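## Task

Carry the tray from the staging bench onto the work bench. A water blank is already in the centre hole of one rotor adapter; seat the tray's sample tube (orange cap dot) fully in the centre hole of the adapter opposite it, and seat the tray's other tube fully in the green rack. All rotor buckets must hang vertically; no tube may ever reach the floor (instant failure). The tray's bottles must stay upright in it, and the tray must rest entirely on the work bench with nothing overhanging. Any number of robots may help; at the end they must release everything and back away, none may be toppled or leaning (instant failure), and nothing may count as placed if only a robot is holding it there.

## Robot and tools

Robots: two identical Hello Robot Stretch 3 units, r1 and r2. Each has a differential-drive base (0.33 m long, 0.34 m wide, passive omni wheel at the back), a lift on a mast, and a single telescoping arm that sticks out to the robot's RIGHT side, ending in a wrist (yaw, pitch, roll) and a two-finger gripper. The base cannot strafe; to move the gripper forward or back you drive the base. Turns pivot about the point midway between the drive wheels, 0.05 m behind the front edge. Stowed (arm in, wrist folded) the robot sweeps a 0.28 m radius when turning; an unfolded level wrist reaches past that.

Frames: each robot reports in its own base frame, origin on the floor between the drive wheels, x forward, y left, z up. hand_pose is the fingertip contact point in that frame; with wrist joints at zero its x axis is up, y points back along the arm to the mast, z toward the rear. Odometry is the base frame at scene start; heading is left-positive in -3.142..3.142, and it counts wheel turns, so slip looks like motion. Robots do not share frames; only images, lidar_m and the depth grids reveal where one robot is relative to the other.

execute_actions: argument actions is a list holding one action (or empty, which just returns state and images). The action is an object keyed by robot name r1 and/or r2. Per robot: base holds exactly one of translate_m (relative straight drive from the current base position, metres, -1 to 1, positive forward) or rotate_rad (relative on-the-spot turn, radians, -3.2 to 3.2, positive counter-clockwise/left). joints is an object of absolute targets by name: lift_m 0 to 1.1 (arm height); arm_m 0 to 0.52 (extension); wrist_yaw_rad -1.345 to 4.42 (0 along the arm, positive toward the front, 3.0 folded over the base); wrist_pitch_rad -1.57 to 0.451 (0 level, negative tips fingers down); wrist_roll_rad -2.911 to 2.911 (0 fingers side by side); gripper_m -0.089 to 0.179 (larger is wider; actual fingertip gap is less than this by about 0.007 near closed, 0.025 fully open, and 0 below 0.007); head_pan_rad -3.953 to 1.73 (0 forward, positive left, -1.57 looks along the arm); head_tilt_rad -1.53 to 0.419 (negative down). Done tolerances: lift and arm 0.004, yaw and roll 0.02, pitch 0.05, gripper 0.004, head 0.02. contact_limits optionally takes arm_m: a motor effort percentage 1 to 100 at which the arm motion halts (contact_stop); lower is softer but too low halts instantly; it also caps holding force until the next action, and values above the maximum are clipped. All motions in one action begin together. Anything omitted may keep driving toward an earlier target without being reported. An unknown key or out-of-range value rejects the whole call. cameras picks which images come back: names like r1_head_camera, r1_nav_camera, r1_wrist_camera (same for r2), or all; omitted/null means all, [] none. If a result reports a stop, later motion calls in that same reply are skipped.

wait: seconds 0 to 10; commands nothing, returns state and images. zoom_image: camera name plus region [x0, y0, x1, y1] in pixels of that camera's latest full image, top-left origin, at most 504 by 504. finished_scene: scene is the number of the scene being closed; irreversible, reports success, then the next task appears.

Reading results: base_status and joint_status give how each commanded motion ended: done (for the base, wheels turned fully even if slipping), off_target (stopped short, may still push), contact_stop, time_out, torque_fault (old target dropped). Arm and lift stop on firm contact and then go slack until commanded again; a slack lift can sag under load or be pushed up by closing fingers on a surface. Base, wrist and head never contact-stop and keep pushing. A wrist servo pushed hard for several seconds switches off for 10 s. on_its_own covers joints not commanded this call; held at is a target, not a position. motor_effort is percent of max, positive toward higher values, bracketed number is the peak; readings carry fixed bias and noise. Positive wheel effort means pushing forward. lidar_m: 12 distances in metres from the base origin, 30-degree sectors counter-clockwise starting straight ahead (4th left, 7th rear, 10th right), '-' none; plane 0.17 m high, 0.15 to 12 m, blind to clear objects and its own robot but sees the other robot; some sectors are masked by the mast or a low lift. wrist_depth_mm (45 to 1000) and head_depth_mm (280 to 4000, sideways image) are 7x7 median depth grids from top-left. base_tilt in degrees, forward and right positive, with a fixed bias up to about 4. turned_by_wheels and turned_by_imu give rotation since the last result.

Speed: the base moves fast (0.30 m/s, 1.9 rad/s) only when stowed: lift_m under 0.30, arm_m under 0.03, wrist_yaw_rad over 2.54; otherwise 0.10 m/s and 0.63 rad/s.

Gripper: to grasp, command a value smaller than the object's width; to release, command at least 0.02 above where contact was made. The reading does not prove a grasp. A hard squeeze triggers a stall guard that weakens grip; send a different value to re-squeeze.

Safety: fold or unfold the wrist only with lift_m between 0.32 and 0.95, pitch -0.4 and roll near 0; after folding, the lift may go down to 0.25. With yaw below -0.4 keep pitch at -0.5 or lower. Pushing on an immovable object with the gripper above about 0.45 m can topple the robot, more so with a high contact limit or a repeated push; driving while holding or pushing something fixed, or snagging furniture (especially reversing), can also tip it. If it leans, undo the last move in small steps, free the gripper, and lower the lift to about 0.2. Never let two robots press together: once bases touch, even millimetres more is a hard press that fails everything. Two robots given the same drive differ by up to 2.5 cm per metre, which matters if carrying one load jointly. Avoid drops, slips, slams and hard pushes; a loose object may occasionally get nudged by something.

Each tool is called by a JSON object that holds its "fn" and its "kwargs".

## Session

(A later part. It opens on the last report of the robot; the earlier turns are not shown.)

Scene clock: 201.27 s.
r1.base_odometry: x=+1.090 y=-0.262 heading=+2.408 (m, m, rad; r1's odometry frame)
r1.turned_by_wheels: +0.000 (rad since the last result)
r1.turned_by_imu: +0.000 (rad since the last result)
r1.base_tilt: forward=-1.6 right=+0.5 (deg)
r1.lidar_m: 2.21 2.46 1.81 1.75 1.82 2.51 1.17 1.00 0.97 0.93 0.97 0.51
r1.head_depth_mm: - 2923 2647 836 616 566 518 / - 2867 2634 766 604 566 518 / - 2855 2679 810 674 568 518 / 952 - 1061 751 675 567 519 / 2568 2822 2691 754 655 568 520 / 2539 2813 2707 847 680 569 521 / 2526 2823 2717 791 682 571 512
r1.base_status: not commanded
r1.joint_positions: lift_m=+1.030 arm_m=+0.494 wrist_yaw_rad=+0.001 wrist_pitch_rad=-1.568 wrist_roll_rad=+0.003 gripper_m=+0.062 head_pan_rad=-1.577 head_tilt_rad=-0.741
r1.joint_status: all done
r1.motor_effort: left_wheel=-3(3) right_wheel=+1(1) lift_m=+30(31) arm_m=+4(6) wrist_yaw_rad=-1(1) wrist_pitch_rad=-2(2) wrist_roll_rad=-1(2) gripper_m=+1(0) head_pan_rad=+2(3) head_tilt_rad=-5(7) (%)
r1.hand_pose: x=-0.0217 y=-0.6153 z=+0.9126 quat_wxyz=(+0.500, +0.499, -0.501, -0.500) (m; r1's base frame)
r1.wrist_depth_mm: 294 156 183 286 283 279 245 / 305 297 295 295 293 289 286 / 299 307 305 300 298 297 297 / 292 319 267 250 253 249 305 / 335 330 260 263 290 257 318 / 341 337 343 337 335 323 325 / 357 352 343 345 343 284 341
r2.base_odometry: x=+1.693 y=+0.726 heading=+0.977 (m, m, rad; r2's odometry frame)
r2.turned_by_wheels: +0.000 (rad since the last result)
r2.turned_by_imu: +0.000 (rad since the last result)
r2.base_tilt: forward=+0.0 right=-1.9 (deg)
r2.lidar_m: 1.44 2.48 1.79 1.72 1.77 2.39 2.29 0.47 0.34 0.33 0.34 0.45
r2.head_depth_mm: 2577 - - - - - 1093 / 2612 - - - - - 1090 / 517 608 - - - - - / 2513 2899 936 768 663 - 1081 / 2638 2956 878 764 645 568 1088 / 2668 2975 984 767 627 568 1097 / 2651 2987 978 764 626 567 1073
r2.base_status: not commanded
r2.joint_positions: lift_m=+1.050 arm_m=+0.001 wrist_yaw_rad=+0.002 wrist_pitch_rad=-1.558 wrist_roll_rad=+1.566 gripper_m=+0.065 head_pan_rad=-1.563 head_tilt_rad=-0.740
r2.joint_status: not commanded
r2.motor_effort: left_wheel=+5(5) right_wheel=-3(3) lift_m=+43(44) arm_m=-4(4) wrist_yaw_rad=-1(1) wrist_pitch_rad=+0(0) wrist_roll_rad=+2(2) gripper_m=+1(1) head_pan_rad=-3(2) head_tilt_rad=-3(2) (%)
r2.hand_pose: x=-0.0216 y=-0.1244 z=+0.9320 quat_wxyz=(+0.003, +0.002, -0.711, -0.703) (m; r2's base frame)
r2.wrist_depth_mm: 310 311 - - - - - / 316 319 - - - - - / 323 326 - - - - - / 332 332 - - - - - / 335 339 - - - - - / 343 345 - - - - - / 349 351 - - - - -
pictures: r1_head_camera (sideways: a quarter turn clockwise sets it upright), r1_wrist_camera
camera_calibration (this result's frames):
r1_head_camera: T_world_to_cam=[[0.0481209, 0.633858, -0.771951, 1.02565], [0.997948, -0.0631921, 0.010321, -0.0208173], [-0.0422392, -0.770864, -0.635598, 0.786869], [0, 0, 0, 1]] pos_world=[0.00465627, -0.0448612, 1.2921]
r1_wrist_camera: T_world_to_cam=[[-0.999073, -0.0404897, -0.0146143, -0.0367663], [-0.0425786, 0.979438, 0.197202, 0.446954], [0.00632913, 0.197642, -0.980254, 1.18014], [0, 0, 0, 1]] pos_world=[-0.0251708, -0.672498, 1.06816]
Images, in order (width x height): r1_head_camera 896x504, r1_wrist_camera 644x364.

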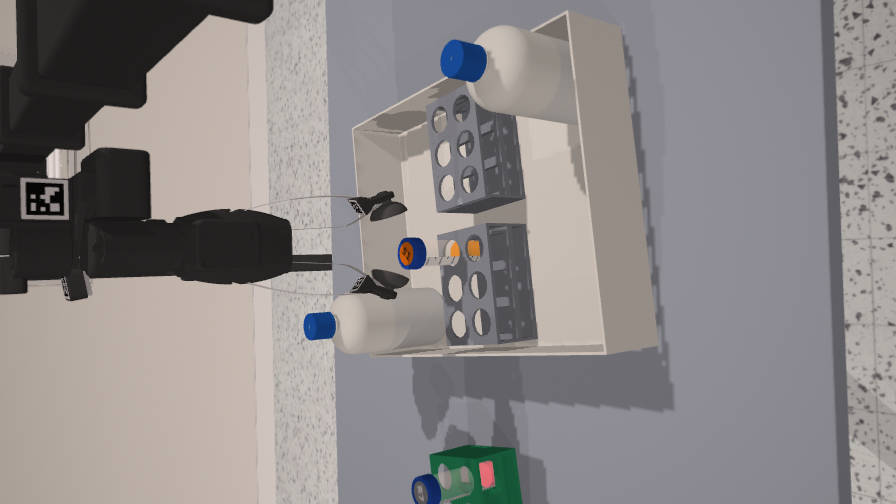

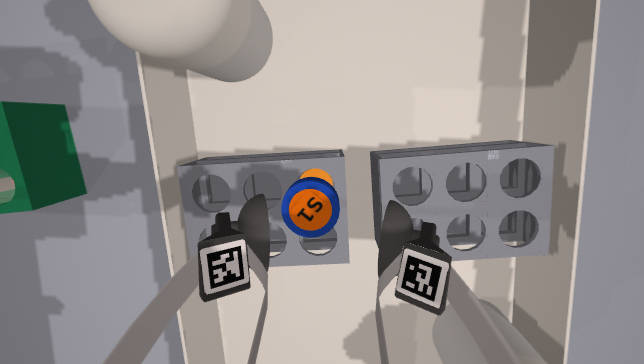

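{"fn": "execute_actions", "kwargs": {"actions": [{"r1":{"base":{"translate_m":0.006},"joints":{"arm_m":0.497}}}], "cameras": []}}

{"fn": "execute_actions", "kwargs": {"actions": [{"r1":{"joints":{"lift_m":0.992}}}], "cameras": []}}

{"fn": "execute_actions", "kwargs": {"actions": [{"r1":{"joints":{"gripper_m":0.005}}}], "cameras": []}}

{"fn": "execute_actions", "kwargs": {"actions": [{"r1":{"joints":{"lift_m":1.1}}}], "cameras": ["r1_wrist_camera"]}}

{"fn": "execute_actions", "kwargs": {"actions": [{"r1":{"base":{"translate_m":-1},"joints":{"head_pan_rad":-2.0}}}], "cameras": ["r1_head_camera","r1_nav_camera"]}}

Scene clock: 207.57 s.
r1.base_odometry: x=+1.086 y=-0.258 heading=+2.408 (m, m, rad; r1's odometry frame)
r1.turned_by_wheels: +0.000 (rad since the last result)
r1.turned_by_imu: -0.001 (rad since the last result)
r1.base_tilt: forward=-1.7 right=+0.6 (deg)
r1.lidar_m: 2.21 2.45 1.81 1.75 1.82 2.50 1.18 1.01 0.97 0.93 0.97 0.51
r1.head_depth_mm: - 2953 2646 805 606 565 518 / - 2927 2704 765 605 567 518 / - 2904 2680 836 674 567 519 / - - 1058 747 675 568 520 / 2531 2839 2672 782 675 568 519 / 2530 2840 2708 844 681 569 521 / 2528 2844 2718 793 678 569 510
r1.base_status: done
r1.joint_positions: lift_m=+1.030 arm_m=+0.497 wrist_yaw_rad=+0.001 wrist_pitch_rad=-1.568 wrist_roll_rad=+0.003 gripper_m=+0.062 head_pan_rad=-1.577 head_tilt_rad=-0.741
r1.joint_status: all done
r1.motor_effort: left_wheel=-3(2) right_wheel=+1(5) lift_m=+30(30) arm_m=+4(5) wrist_yaw_rad=-1(1) wrist_pitch_rad=-1(1) wrist_roll_rad=-1(1) gripper_m=+0(0) head_pan_rad=+3(3) head_tilt_rad=-5(6) (%)
r1.hand_pose: x=-0.0217 y=-0.6183 z=+0.9126 quat_wxyz=(+0.500, +0.499, -0.501, -0.500) (m; r1's base frame)
r1.wrist_depth_mm: 295 156 168 286 285 280 253 / 302 298 280 293 293 289 255 / 291 307 304 304 302 298 294 / 284 318 278 252 252 250 306 / 332 330 271 259 255 256 313 / 345 341 334 333 334 326 328 / 354 351 343 344 341 290 340
r2.base_odometry: x=+1.693 y=+0.726 heading=+0.977 (m, m, rad; r2's odometry frame)
r2.turned_by_wheels: +0.000 (rad since the last result)
r2.turned_by_imu: +0.000 (rad since the last result)
r2.base_tilt: forward=-0.1 right=-2.0 (deg)
r2.lidar_m: 1.44 2.48 1.80 1.72 1.78 2.39 2.30 0.47 0.34 0.33 0.34 0.45
r2.head_depth_mm: 2589 - - - - - 1090 / 2563 - - - - - 1087 / 517 2876 - - - - - / 2567 2922 941 771 667 - 1080 / 2654 2960 875 765 645 570 1085 / 2666 2994 985 766 627 569 1098 / 2660 2992 978 763 623 568 1080
r2.base_status: not commanded
r2.joint_positions: lift_m=+1.050 arm_m=+0.001 wrist_yaw_rad=+0.002 wrist_pitch_rad=-1.558 wrist_roll_rad=+1.566 gripper_m=+0.065 head_pan_rad=-1.563 head_tilt_rad=-0.740
r2.joint_status: not commanded
r2.motor_effort: left_wheel=+5(5) right_wheel=-4(4) lift_m=+43(43) arm_m=-4(4) wrist_yaw_rad=-1(2) wrist_pitch_rad=+0(0) wrist_roll_rad=+2(2) gripper_m=+1(1) head_pan_rad=-2(2) head_tilt_rad=-4(2) (%)
r2.hand_pose: x=-0.0216 y=-0.1244 z=+0.9320 quat_wxyz=(+0.003, +0.002, -0.711, -0.703) (m; r2's base frame)
r2.wrist_depth_mm: 310 313 - - - - - / 312 319 - - - - - / 321 323 - - - - - / 329 334 - - - - - / 334 341 - - - - - / 341 348 - - - - - / 352 357 - - - - -
pictures: none
No camera images: the call's "cameras" was empty. Leave "cameras" out to get every camera's image.

Scene clock: 208.73 s.
r1.base_odometry: x=+1.086 y=-0.258 heading=+2.408 (m, m, rad; r1's odometry frame)
r1.turned_by_wheels: +0.000 (rad since the last result)
r1.turned_by_imu: +0.000 (rad since the last result)
r1.base_tilt: forward=-1.7 right=+0.7 (deg)
r1.lidar_m: 2.21 2.45 1.80 1.75 1.82 2.51 1.18 1.01 0.97 0.93 0.97 0.51
r1.head_depth_mm: 2563 - 1053 811 605 566 518 / 2475 2956 2661 765 606 566 518 / 2464 2973 2682 809 673 566 520 / 962 - 1021 746 674 566 520 / 2546 2841 2686 780 677 567 520 / 2561 2830 2693 847 681 570 520 / 2548 2834 2722 788 682 570 511
r1.base_status: not commanded
r1.joint_positions: lift_m=+0.992 arm_m=+0.497 wrist_yaw_rad=+0.001 wrist_pitch_rad=-1.568 wrist_roll_rad=+0.003 gripper_m=+0.062 head_pan_rad=-1.577 head_tilt_rad=-0.741
r1.joint_status: all done
r1.motor_effort: left_wheel=-3(3) right_wheel=+1(2) lift_m=+30(30) arm_m=+4(5) wrist_yaw_rad=-1(1) wrist_pitch_rad=-1(1) wrist_roll_rad=-1(2) gripper_m=+1(0) head_pan_rad=+3(3) head_tilt_rad=-7(6) (%)
r1.hand_pose: x=-0.0217 y=-0.6183 z=+0.8746 quat_wxyz=(+0.500, +0.499, -0.501, -0.500) (m; r1's base frame)
r1.wrist_depth_mm: 259 125 167 250 249 246 215 / 263 224 258 258 255 254 219 / 271 239 265 266 262 262 221 / 276 235 245 212 245 212 206 / 290 286 250 153 244 215 213 / 302 298 258 290 293 251 229 / 311 306 301 300 299 287 256
r2.base_odometry: x=+1.693 y=+0.726 heading=+0.977 (m, m, rad; r2's odometry frame)
r2.turned_by_wheels: +0.000 (rad since the last result)
r2.turned_by_imu: +0.000 (rad since the last result)
r2.base_tilt: forward=-0.1 right=-2.0 (deg)
r2.lidar_m: 1.43 2.49 1.79 1.72 1.77 2.39 2.29 0.47 0.34 0.33 0.34 0.45
r2.head_depth_mm: 2605 - - - - - 1086 / 2584 - - - - - 1085 / 516 648 - - - - - / 541 2928 935 769 663 - 1081 / 2645 2962 881 763 645 569 1088 / 2661 2986 982 765 626 569 1093 / 2671 3023 979 762 625 567 1077
r2.base_status: not commanded
r2.joint_positions: lift_m=+1.050 arm_m=+0.001 wrist_yaw_rad=+0.002 wrist_pitch_rad=-1.558 wrist_roll_rad=+1.566 gripper_m=+0.065 head_pan_rad=-1.563 head_tilt_rad=-0.740
r2.joint_status: not commanded
r2.motor_effort: left_wheel=+5(5) right_wheel=-3(3) lift_m=+44(43) arm_m=-4(4) wrist_yaw_rad=-1(1) wrist_pitch_rad=+0(0) wrist_roll_rad=+2(2) gripper_m=+1(0) head_pan_rad=-3(3) head_tilt_rad=-2(4) (%)
r2.hand_pose: x=-0.0216 y=-0.1244 z=+0.9320 quat_wxyz=(+0.003, +0.002, -0.711, -0.703) (m; r2's base frame)
r2.wrist_depth_mm: 311 311 - - - - - / 314 319 - - - - - / 326 326 - - - - - / 326 332 - - - - - / 334 338 - - - - - / 343 346 - - - - - / 350 352 - - - - -
pictures: none
No camera images: the call's "cameras" was empty. Leave "cameras" out to get every camera's image.

Scene clock: 209.80 s.
r1.base_odometry: x=+1.086 y=-0.258 heading=+2.408 (m, m, rad; r1's odometry frame)
r1.turned_by_wheels: +0.000 (rad since the last result)
r1.turned_by_imu: +0.000 (rad since the last result)
r1.base_tilt: forward=-1.6 right=+0.8 (deg)
r1.lidar_m: 2.21 2.45 1.81 1.75 1.81 2.50 1.19 1.00 0.97 0.93 0.97 0.51
r1.head_depth_mm: 2515 - 1055 806 605 565 517 / 2496 3001 2694 764 605 566 518 / 2483 2951 2695 836 672 566 519 / 965 - 1015 718 675 566 519 / 2553 2824 2679 784 676 570 519 / 2538 2844 2706 845 679 569 521 / 2557 2821 2680 791 682 569 511
r1.base_status: not commanded
r1.joint_positions: lift_m=+0.992 arm_m=+0.497 wrist_yaw_rad=+0.001 wrist_pitch_rad=-1.568 wrist_roll_rad=+0.003 gripper_m=+0.006 head_pan_rad=-1.577 head_tilt_rad=-0.741
r1.joint_status: all done
r1.motor_effort: left_wheel=-3(3) right_wheel=+2(1) lift_m=+29(29) arm_m=+4(5) wrist_yaw_rad=-1(1) wrist_pitch_rad=-1(1) wrist_roll_rad=-1(1) gripper_m=-12(85) head_pan_rad=+3(3) head_tilt_rad=-6(6) (%)
r1.hand_pose: x=-0.0217 y=-0.6183 z=+0.8746 quat_wxyz=(+0.500, +0.499, -0.501, -0.500) (m; r1's base frame)
r1.wrist_depth_mm: 256 124 168 250 248 247 215 / 262 226 259 258 256 253 218 / 271 240 266 268 262 260 221 / 277 238 242 214 246 211 206 / 288 284 247 151 218 215 213 / 300 297 293 289 287 252 228 / 311 307 304 300 300 288 255
r2.base_odometry: x=+1.693 y=+0.726 heading=+0.977 (m, m, rad; r2's odometry frame)
r2.turned_by_wheels: +0.000 (rad since the last result)
r2.turned_by_imu: +0.000 (rad since the last result)
r2.base_tilt: forward=-0.1 right=-2.0 (deg)
r2.lidar_m: 1.43 2.49 1.79 1.72 1.77 2.39 2.29 0.47 0.34 0.33 0.34 0.46
r2.head_depth_mm: 2563 - - - - - 1087 / 2589 - - - - - 1081 / 517 646 - - - - - / 541 2962 939 769 666 - 1085 / 2675 2927 877 764 645 570 1086 / 2649 2968 981 763 627 569 1095 / 2654 2997 977 763 625 567 1076
r2.base_status: not commanded
r2.joint_positions: lift_m=+1.050 arm_m=+0.001 wrist_yaw_rad=+0.002 wrist_pitch_rad=-1.558 wrist_roll_rad=+1.566 gripper_m=+0.065 head_pan_rad=-1.563 head_tilt_rad=-0.740
r2.joint_status: not commanded
r2.motor_effort: left_wheel=+4(5) right_wheel=-4(3) lift_m=+43(43) arm_m=-4(4) wrist_yaw_rad=-1(2) wrist_pitch_rad=+0(0) wrist_roll_rad=+2(2) gripper_m=+0(0) head_pan_rad=-2(2) head_tilt_rad=-4(4) (%)
r2.hand_pose: x=-0.0216 y=-0.1244 z=+0.9320 quat_wxyz=(+0.003, +0.002, -0.711, -0.703) (m; r2's base frame)
r2.wrist_depth_mm: 310 309 - - - - - / 318 320 - - - - - / 322 325 - - - - - / 329 329 - - - - - / 334 339 - - - - - / 340 343 - - - - - / 351 354 - - - - -
pictures: none
No camera images: the call's "cameras" was empty. Leave "cameras" out to get every camera's image.

Scene clock: 211.60 s.
r1.base_odometry: x=+1.086 y=-0.258 heading=+2.408 (m, m, rad; r1's odometry frame)
r1.turned_by_wheels: +0.000 (rad since the last result)
r1.turned_by_imu: +0.000 (rad since the last result)
r1.base_tilt: forward=-1.7 right=+0.6 (deg)
r1.lidar_m: 2.21 2.46 1.81 1.75 1.82 2.51 1.18 1.00 0.96 0.93 0.97 0.51
r1.head_depth_mm: 2568 2885 2651 808 605 564 517 / 2573 2827 2658 765 607 566 518 / 2572 2876 2659 834 674 567 519 / - 2949 1059 752 676 567 518 / 2546 2843 2696 782 676 567 520 / 2521 2839 2685 847 680 570 521 / 2544 2810 2701 792 680 570 511
r1.base_status: not commanded
r1.joint_positions: lift_m=+1.099 arm_m=+0.497 wrist_yaw_rad=+0.001 wrist_pitch_rad=-1.568 wrist_roll_rad=+0.003 gripper_m=+0.006 head_pan_rad=-1.577 head_tilt_rad=-0.741
r1.joint_status: all done
r1.motor_effort: left_wheel=-3(3) right_wheel=+1(1) lift_m=+39(41) arm_m=+4(5) wrist_yaw_rad=+0(1) wrist_pitch_rad=-1(1) wrist_roll_rad=-1(1) gripper_m=-12(13) head_pan_rad=+3(3) head_tilt_rad=-6(6) (%)
r1.hand_pose: x=-0.0217 y=-0.6183 z=+0.9815 quat_wxyz=(+0.500, +0.499, -0.501, -0.500) (m; r1's base frame)
r1.wrist_depth_mm: 361 359 218 348 350 348 342 / 369 373 280 361 363 352 357 / 327 378 375 374 368 339 371 / 331 389 328 324 330 321 379 / 409 402 401 151 384 382 394 / 425 419 416 412 389 383 403 / 439 435 416 411 383 295 418
r2.base_odometry: x=+1.693 y=+0.726 heading=+0.977 (m, m, rad; r2's odometry frame)
r2.turned_by_wheels: +0.000 (rad since the last result)
r2.turned_by_imu: +0.000 (rad since the last result)
r2.base_tilt: forward=+0.0 right=-1.9 (deg)
r2.lidar_m: 1.43 2.49 1.80 1.72 1.77 2.39 2.30 0.47 0.34 0.33 0.34 0.45
r2.head_depth_mm: 2592 - - - - - 1090 / 2542 - - - - - 1092 / 528 2907 - - - - - / 2577 2919 944 770 666 - 1087 / 2632 2927 878 767 644 568 1090 / 2631 2969 984 763 627 568 1091 / 2685 2983 977 764 624 568 1079
r2.base_status: not commanded
r2.joint_positions: lift_m=+1.050 arm_m=+0.001 wrist_yaw_rad=+0.002 wrist_pitch_rad=-1.558 wrist_roll_rad=+1.566 gripper_m=+0.065 head_pan_rad=-1.563 head_tilt_rad=-0.740
r2.joint_status: not commanded
r2.motor_effort: left_wheel=+4(5) right_wheel=-3(3) lift_m=+43(44) arm_m=-4(4) wrist_yaw_rad=-1(1) wrist_pitch_rad=+0(0) wrist_roll_rad=+2(2) gripper_m=+1(1) head_pan_rad=-3(3) head_tilt_rad=-4(3) (%)
r2.hand_pose: x=-0.0216 y=-0.1244 z=+0.9320 quat_wxyz=(+0.003, +0.002, -0.711, -0.703) (m; r2's base frame)
r2.wrist_depth_mm: 308 312 - - - - - / 316 321 - - - - - / 321 326 - - - - - / 328 330 - - - - - / 336 336 - - - - - / 342 342 - - - - - / 350 352 - - - - -
pictures: r1_wrist_camera
camera_calibration (this result's frames):
r1_wrist_camera: T_world_to_cam=[[-0.999073, -0.0404892, -0.0146143, -0.0358801], [-0.0425781, 0.979438, 0.197202, 0.436299], [0.00632923, 0.197642, -0.980254, 1.2483], [0, 0, 0, 1]] pos_world=[-0.0251708, -0.675497, 1.13709]
Images, in order (width x height): r1_wrist_camera 644x364.

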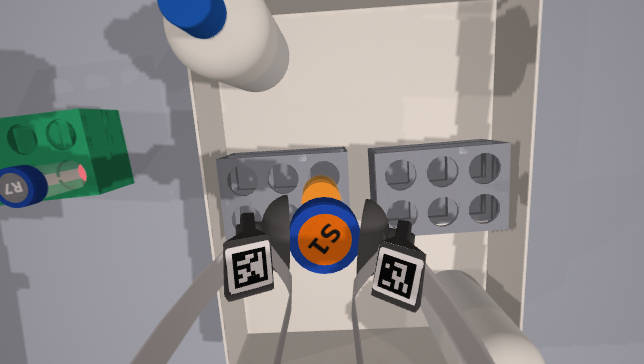

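Scene clock: 223.00 s.
r1.base_odometry: x=+1.829 y=-0.928 heading=+2.408 (m, m, rad; r1's odometry frame)
r1.turned_by_wheels: +0.000 (rad since the last result)
r1.turned_by_imu: -0.001 (rad since the last result)
r1.base_tilt: forward=-1.6 right=+0.6 (deg)
r1.lidar_m: 1.45 2.47 1.82 1.75 1.83 2.12 0.92 0.34 0.29 0.27 0.96 1.32
r1.head_depth_mm: - 1013 1043 852 625 656 831 / 850 965 1033 833 618 628 713 / 810 913 1003 827 679 756 695 / 771 869 947 826 881 793 811 / 740 826 936 1067 976 1105 1164 / 2555 2854 2702 2048 1607 597 490 / 2512 2730 2768 1986 683 569 490
r1.base_status: done
r1.joint_positions: lift_m=+1.099 arm_m=+0.497 wrist_yaw_rad=+0.001 wrist_pitch_rad=-1.568 wrist_roll_rad=+0.003 gripper_m=+0.006 head_pan_rad=-1.993 head_tilt_rad=-0.741
r1.joint_status: all done
r1.motor_effort: left_wheel=-3(5) right_wheel=+1(3) lift_m=+39(38) arm_m=+4(4) wrist_yaw_rad=-1(1) wrist_pitch_rad=-2(2) wrist_roll_rad=-1(1) gripper_m=-12(12) head_pan_rad=-2(26) head_tilt_rad=-6(7) (%)
r1.hand_pose: x=-0.0217 y=-0.6183 z=+0.9815 quat_wxyz=(+0.500, +0.499, -0.501, -0.500) (m; r1's base frame)
r1.wrist_depth_mm: 364 358 360 355 567 489 316 / 371 369 364 368 574 481 316 / 385 379 377 377 591 479 325 / 394 395 388 382 611 470 335 / 408 405 399 151 634 470 346 / 417 417 420 410 - 455 357 / 435 430 433 428 671 428 370
r2.base_odometry: x=+1.693 y=+0.726 heading=+0.977 (m, m, rad; r2's odometry frame)
r2.turned_by_wheels: +0.000 (rad since the last result)
r2.turned_by_imu: +0.000 (rad since the last result)
r2.base_tilt: forward=-0.2 right=-2.0 (deg)
r2.lidar_m: 1.43 2.49 1.79 1.72 1.77 2.39 2.30 0.47 0.34 0.33 0.34 0.45
r2.head_depth_mm: 2580 - - - - - 1090 / 2588 - - - - - 1087 / 2643 2932 - - - - - / 2643 2927 943 769 665 - 1078 / 2622 2954 879 765 645 569 1092 / 2684 3008 984 763 627 570 1098 / 2658 2991 978 762 625 568 1075
r2.base_status: not commanded
r2.joint_positions: lift_m=+1.050 arm_m=+0.001 wrist_yaw_rad=+0.002 wrist_pitch_rad=-1.558 wrist_roll_rad=+1.566 gripper_m=+0.065 head_pan_rad=-1.563 head_tilt_rad=-0.740
r2.joint_status: not commanded
r2.motor_effort: left_wheel=+5(5) right_wheel=-3(3) lift_m=+43(43) arm_m=-4(4) wrist_yaw_rad=-1(1) wrist_pitch_rad=+0(0) wrist_roll_rad=+2(2) gripper_m=+0(1) head_pan_rad=-2(2) head_tilt_rad=-3(3) (%)
r2.hand_pose: x=-0.0216 y=-0.1244 z=+0.9320 quat_wxyz=(+0.003, +0.002, -0.711, -0.703) (m; r2's base frame)
r2.wrist_depth_mm: 310 311 - - - - - / 314 318 - - - - - / 318 327 - - - - - / 329 328 - - - - - / 335 340 - - - - - / 343 346 - - - - - / 351 352 - - - - -
pictures: r1_head_camera (sideways: a quarter turn clockwise sets it upright), r1_nav_camera (sideways: a quarter turn counterclockwise sets it upright)
camera_calibration (this result's frames):
r1_head_camera: T_world_to_cam=[[0.300085, 0.560393, -0.771951, 1.02411], [0.887362, -0.460957, 0.010321, -0.0201427], [-0.350053, -0.688097, -0.635598, 0.788747], [0, 0, 0, 1]] pos_world=[-0.0133437, -0.0404543, 1.2921]
r1_nav_camera: T_world_to_cam=[[-0.241257, -0.611364, 0.753677, -0.942912], [-0.933547, 0.358363, -0.0081394, 0.063541], [-0.265114, -0.705557, -0.657194, 0.808532], [0, 0, 0, 1]] pos_world=[0.0461875, -0.0287678, 1.24253]
Images, in order (width x height): r1_head_camera 896x504, r1_nav_camera 672x504.

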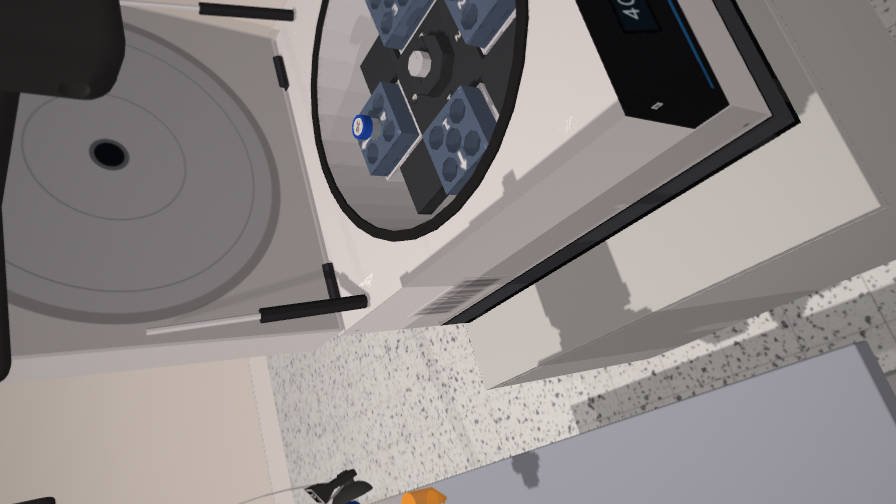

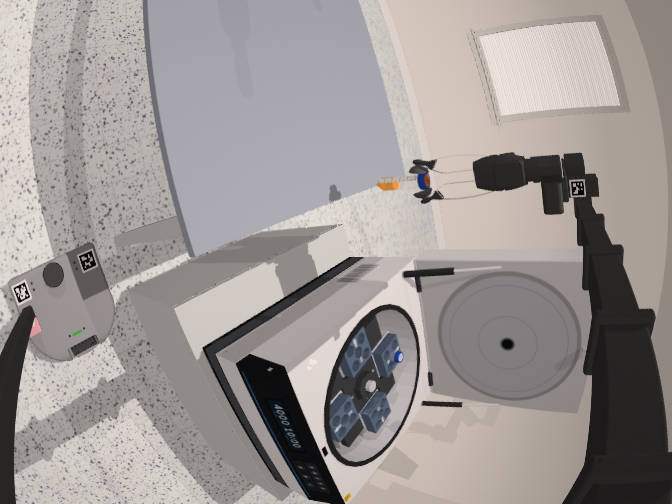

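{"fn": "execute_actions", "kwargs": {"actions": [{"r1":{"base":{"translate_m":-0.52},"joints":{"arm_m":0.31,"head_pan_rad":-1.57,"head_tilt_rad":-0.85}}}], "cameras": ["r1_head_camera","r1_wrist_camera"]}}

Scene clock: 232.43 s.
r1.base_odometry: x=+2.215 y=-1.276 heading=+2.408 (m, m, rad; r1's odometry frame)
r1.turned_by_wheels: +0.000 (rad since the last result)
r1.turned_by_imu: -0.001 (rad since the last result)
r1.base_tilt: forward=-1.6 right=+0.6 (deg)
r1.lidar_m: 1.96 2.48 1.82 1.76 1.84 1.58 1.53 0.33 0.25 0.24 0.25 0.34
r1.head_depth_mm: 712 871 2059 720 568 549 668 / 712 812 851 751 565 548 668 / 703 828 879 763 624 546 668 / - - 882 722 626 543 667 / 705 808 881 764 643 541 658 / 702 803 855 797 567 539 659 / 700 799 2071 706 572 537 649
r1.base_status: done
r1.joint_positions: lift_m=+1.099 arm_m=+0.310 wrist_yaw_rad=+0.001 wrist_pitch_rad=-1.568 wrist_roll_rad=+0.002 gripper_m=+0.006 head_pan_rad=-1.577 head_tilt_rad=-0.840
r1.joint_status: all done
r1.motor_effort: left_wheel=-3(8) right_wheel=+1(2) lift_m=+38(39) arm_m=-4(5) wrist_yaw_rad=+0(1) wrist_pitch_rad=-1(1) wrist_roll_rad=-1(1) gripper_m=-10(12) head_pan_rad=+3(26) head_tilt_rad=-7(22) (%)
r1.hand_pose: x=-0.0217 y=-0.4320 z=+0.9815 quat_wxyz=(+0.500, +0.499, -0.501, -0.500) (m; r1's base frame)
r1.wrist_depth_mm: - 351 372 353 363 355 307 / - 362 362 383 381 384 318 / - 346 397 386 393 381 330 / - 345 424 377 451 336 - / - 354 360 151 353 348 - / - - - 363 - 361 - / - - - - - - -
r2.base_odometry: x=+1.693 y=+0.726 heading=+0.977 (m, m, rad; r2's odometry frame)
r2.turned_by_wheels: +0.000 (rad since the last result)
r2.turned_by_imu: +0.000 (rad since the last result)
r2.base_tilt: forward=+0.0 right=-2.0 (deg)
r2.lidar_m: 1.43 2.48 1.80 1.72 1.77 2.39 2.29 0.47 0.34 0.33 0.34 0.45
r2.head_depth_mm: 2597 - - - - - 1087 / 2595 - - - - - 1086 / 2601 2953 - - - - - / 2640 2993 943 768 665 - 1082 / 2613 3009 879 765 646 570 1088 / 2652 2992 986 766 628 568 1098 / 2639 2964 977 763 623 566 1074
r2.base_status: not commanded
r2.joint_positions: lift_m=+1.050 arm_m=+0.001 wrist_yaw_rad=+0.002 wrist_pitch_rad=-1.558 wrist_roll_rad=+1.566 gripper_m=+0.065 head_pan_rad=-1.563 head_tilt_rad=-0.740
r2.joint_status: not commanded
r2.motor_effort: left_wheel=+5(5) right_wheel=-3(3) lift_m=+43(44) arm_m=-4(4) wrist_yaw_rad=-1(1) wrist_pitch_rad=+0(0) wrist_roll_rad=+2(2) gripper_m=+1(1) head_pan_rad=-2(3) head_tilt_rad=-4(3) (%)
r2.hand_pose: x=-0.0216 y=-0.1244 z=+0.9320 quat_wxyz=(+0.003, +0.002, -0.711, -0.703) (m; r2's base frame)
r2.wrist_depth_mm: 307 314 - - - - - / 317 323 - - - - - / 322 327 - - - - - / 331 331 - - - - - / 335 337 - - - - - / 341 344 - - - - - / 352 351 - - - - -
pictures: r1_head_camera (sideways: a quarter turn clockwise sets it upright), r1_wrist_camera
camera_calibration (this result's frames):
r1_head_camera: T_world_to_cam=[[0.0485255, 0.706803, -0.705744, 0.939356], [0.997948, -0.0638675, 0.00465343, -0.0134378], [-0.0417851, -0.704522, -0.708451, 0.881627], [0, 0, 0, 1]] pos_world=[0.00466639, -0.0436725, 1.2876]
r1_wrist_camera: T_world_to_cam=[[-0.999035, -0.0414114, -0.0146123, -0.0287357], [-0.0434818, 0.979398, 0.197203, 0.253775], [0.00614476, 0.197648, -0.980254, 1.21147], [0, 0, 0, 1]] pos_world=[-0.0251176, -0.489182, 1.13709]
Images, in order (width x height): r1_head_camera 896x504, r1_wrist_camera 644x364.

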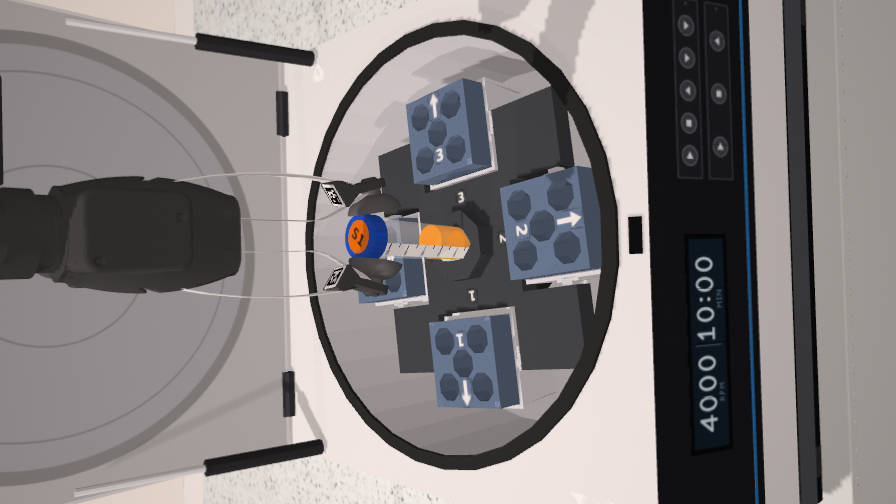

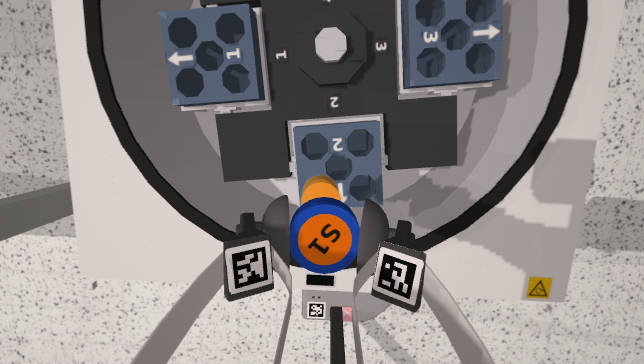

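{"fn": "execute_actions", "kwargs": {"actions": [{"r1":{"base":{"translate_m":-0.021},"joints":{"lift_m":1.005}}}], "cameras": ["r1_head_camera","r1_wrist_camera"]}}

Scene clock: 236.57 s.
r1.base_odometry: x=+2.230 y=-1.290 heading=+2.408 (m, m, rad; r1's odometry frame)
r1.turned_by_wheels: +0.000 (rad since the last result)
r1.turned_by_imu: -0.001 (rad since the last result)
r1.base_tilt: forward=-1.8 right=+0.5 (deg)
r1.lidar_m: 1.98 2.48 1.82 1.76 1.83 1.56 1.51 0.33 0.25 0.24 0.25 0.34
r1.head_depth_mm: - 2601 2194 695 567 548 667 / - 833 848 774 568 547 670 / - 846 881 734 626 545 669 / - - - 729 612 544 665 / 705 803 882 772 642 541 657 / 702 800 853 746 569 539 657 / 699 785 854 728 572 538 653
r1.base_status: done
r1.joint_positions: lift_m=+1.005 arm_m=+0.310 wrist_yaw_rad=+0.001 wrist_pitch_rad=-1.568 wrist_roll_rad=+0.002 gripper_m=+0.006 head_pan_rad=-1.577 head_tilt_rad=-0.840
r1.joint_status: all done
r1.motor_effort: left_wheel=-2(6) right_wheel=+1(3) lift_m=+30(31) arm_m=-4(4) wrist_yaw_rad=-1(0) wrist_pitch_rad=-2(2) wrist_roll_rad=-1(1) gripper_m=-11(12) head_pan_rad=+3(4) head_tilt_rad=-7(7) (%)
r1.hand_pose: x=-0.0217 y=-0.4320 z=+0.8876 quat_wxyz=(+0.500, +0.499, -0.501, -0.500) (m; r1's base frame)
r1.wrist_depth_mm: 279 263 280 261 277 260 243 / 284 272 290 290 291 301 240 / 274 337 301 294 296 318 232 / 250 314 311 279 305 294 238 / 256 276 349 150 323 248 245 / 265 261 261 271 259 254 254 / - 273 271 270 265 264 263
r2.base_odometry: x=+1.693 y=+0.726 heading=+0.977 (m, m, rad; r2's odometry frame)
r2.turned_by_wheels: +0.000 (rad since the last result)
r2.turned_by_imu: +0.000 (rad since the last result)
r2.base_tilt: forward=-0.1 right=-2.1 (deg)
r2.lidar_m: 1.43 2.49 1.80 1.72 1.77 2.39 2.29 0.47 0.34 0.33 0.34 0.45
r2.head_depth_mm: 2575 - - - - - 1089 / 2584 - - - - - 1089 / 2631 2923 - - - - - / 2636 2950 947 768 665 - 1083 / 2662 2934 879 766 646 570 1087 / 2679 2980 983 765 627 569 1098 / 2703 3007 977 764 625 568 1078
r2.base_status: not commanded
r2.joint_positions: lift_m=+1.050 arm_m=+0.001 wrist_yaw_rad=+0.002 wrist_pitch_rad=-1.558 wrist_roll_rad=+1.566 gripper_m=+0.065 head_pan_rad=-1.563 head_tilt_rad=-0.740
r2.joint_status: not commanded
r2.motor_effort: left_wheel=+5(4) right_wheel=-3(3) lift_m=+43(44) arm_m=-4(4) wrist_yaw_rad=-1(1) wrist_pitch_rad=+0(0) wrist_roll_rad=+2(2) gripper_m=+1(1) head_pan_rad=-3(3) head_tilt_rad=-4(4) (%)
r2.hand_pose: x=-0.0216 y=-0.1244 z=+0.9320 quat_wxyz=(+0.003, +0.002, -0.711, -0.703) (m; r2's base frame)
r2.wrist_depth_mm: 311 313 - - - - - / 316 319 - - - - - / 324 327 - - - - - / 330 331 - - - - - / 337 337 - - - - - / 339 346 - - - - - / 346 351 - - - - -
pictures: r1_head_camera (sideways: a quarter turn clockwise sets it upright), r1_wrist_camera
camera_calibration (this result's frames):
r1_head_camera: T_world_to_cam=[[0.0485255, 0.706803, -0.705744, 0.939356], [0.997948, -0.0638675, 0.00465343, -0.0134378], [-0.0417851, -0.704522, -0.708451, 0.881627], [0, 0, 0, 1]] pos_world=[0.00466639, -0.0436725, 1.2876]
r1_wrist_camera: T_world_to_cam=[[-0.999035, -0.0414116, -0.0146123, -0.0301081], [-0.043482, 0.979398, 0.197203, 0.272293], [0.00614471, 0.197648, -0.980254, 1.1194], [0, 0, 0, 1]] pos_world=[-0.0251176, -0.489177, 1.04315]
Images, in order (width x height): r1_head_camera 896x504, r1_wrist_camera 644x364.

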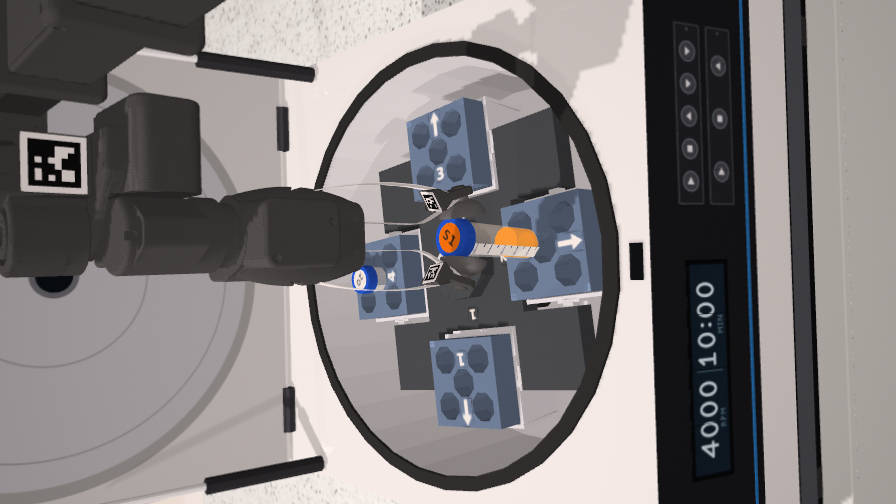

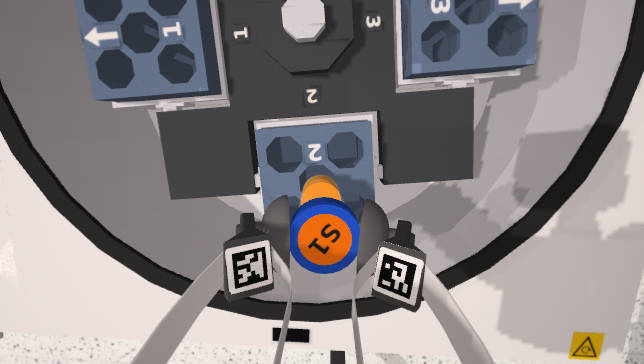

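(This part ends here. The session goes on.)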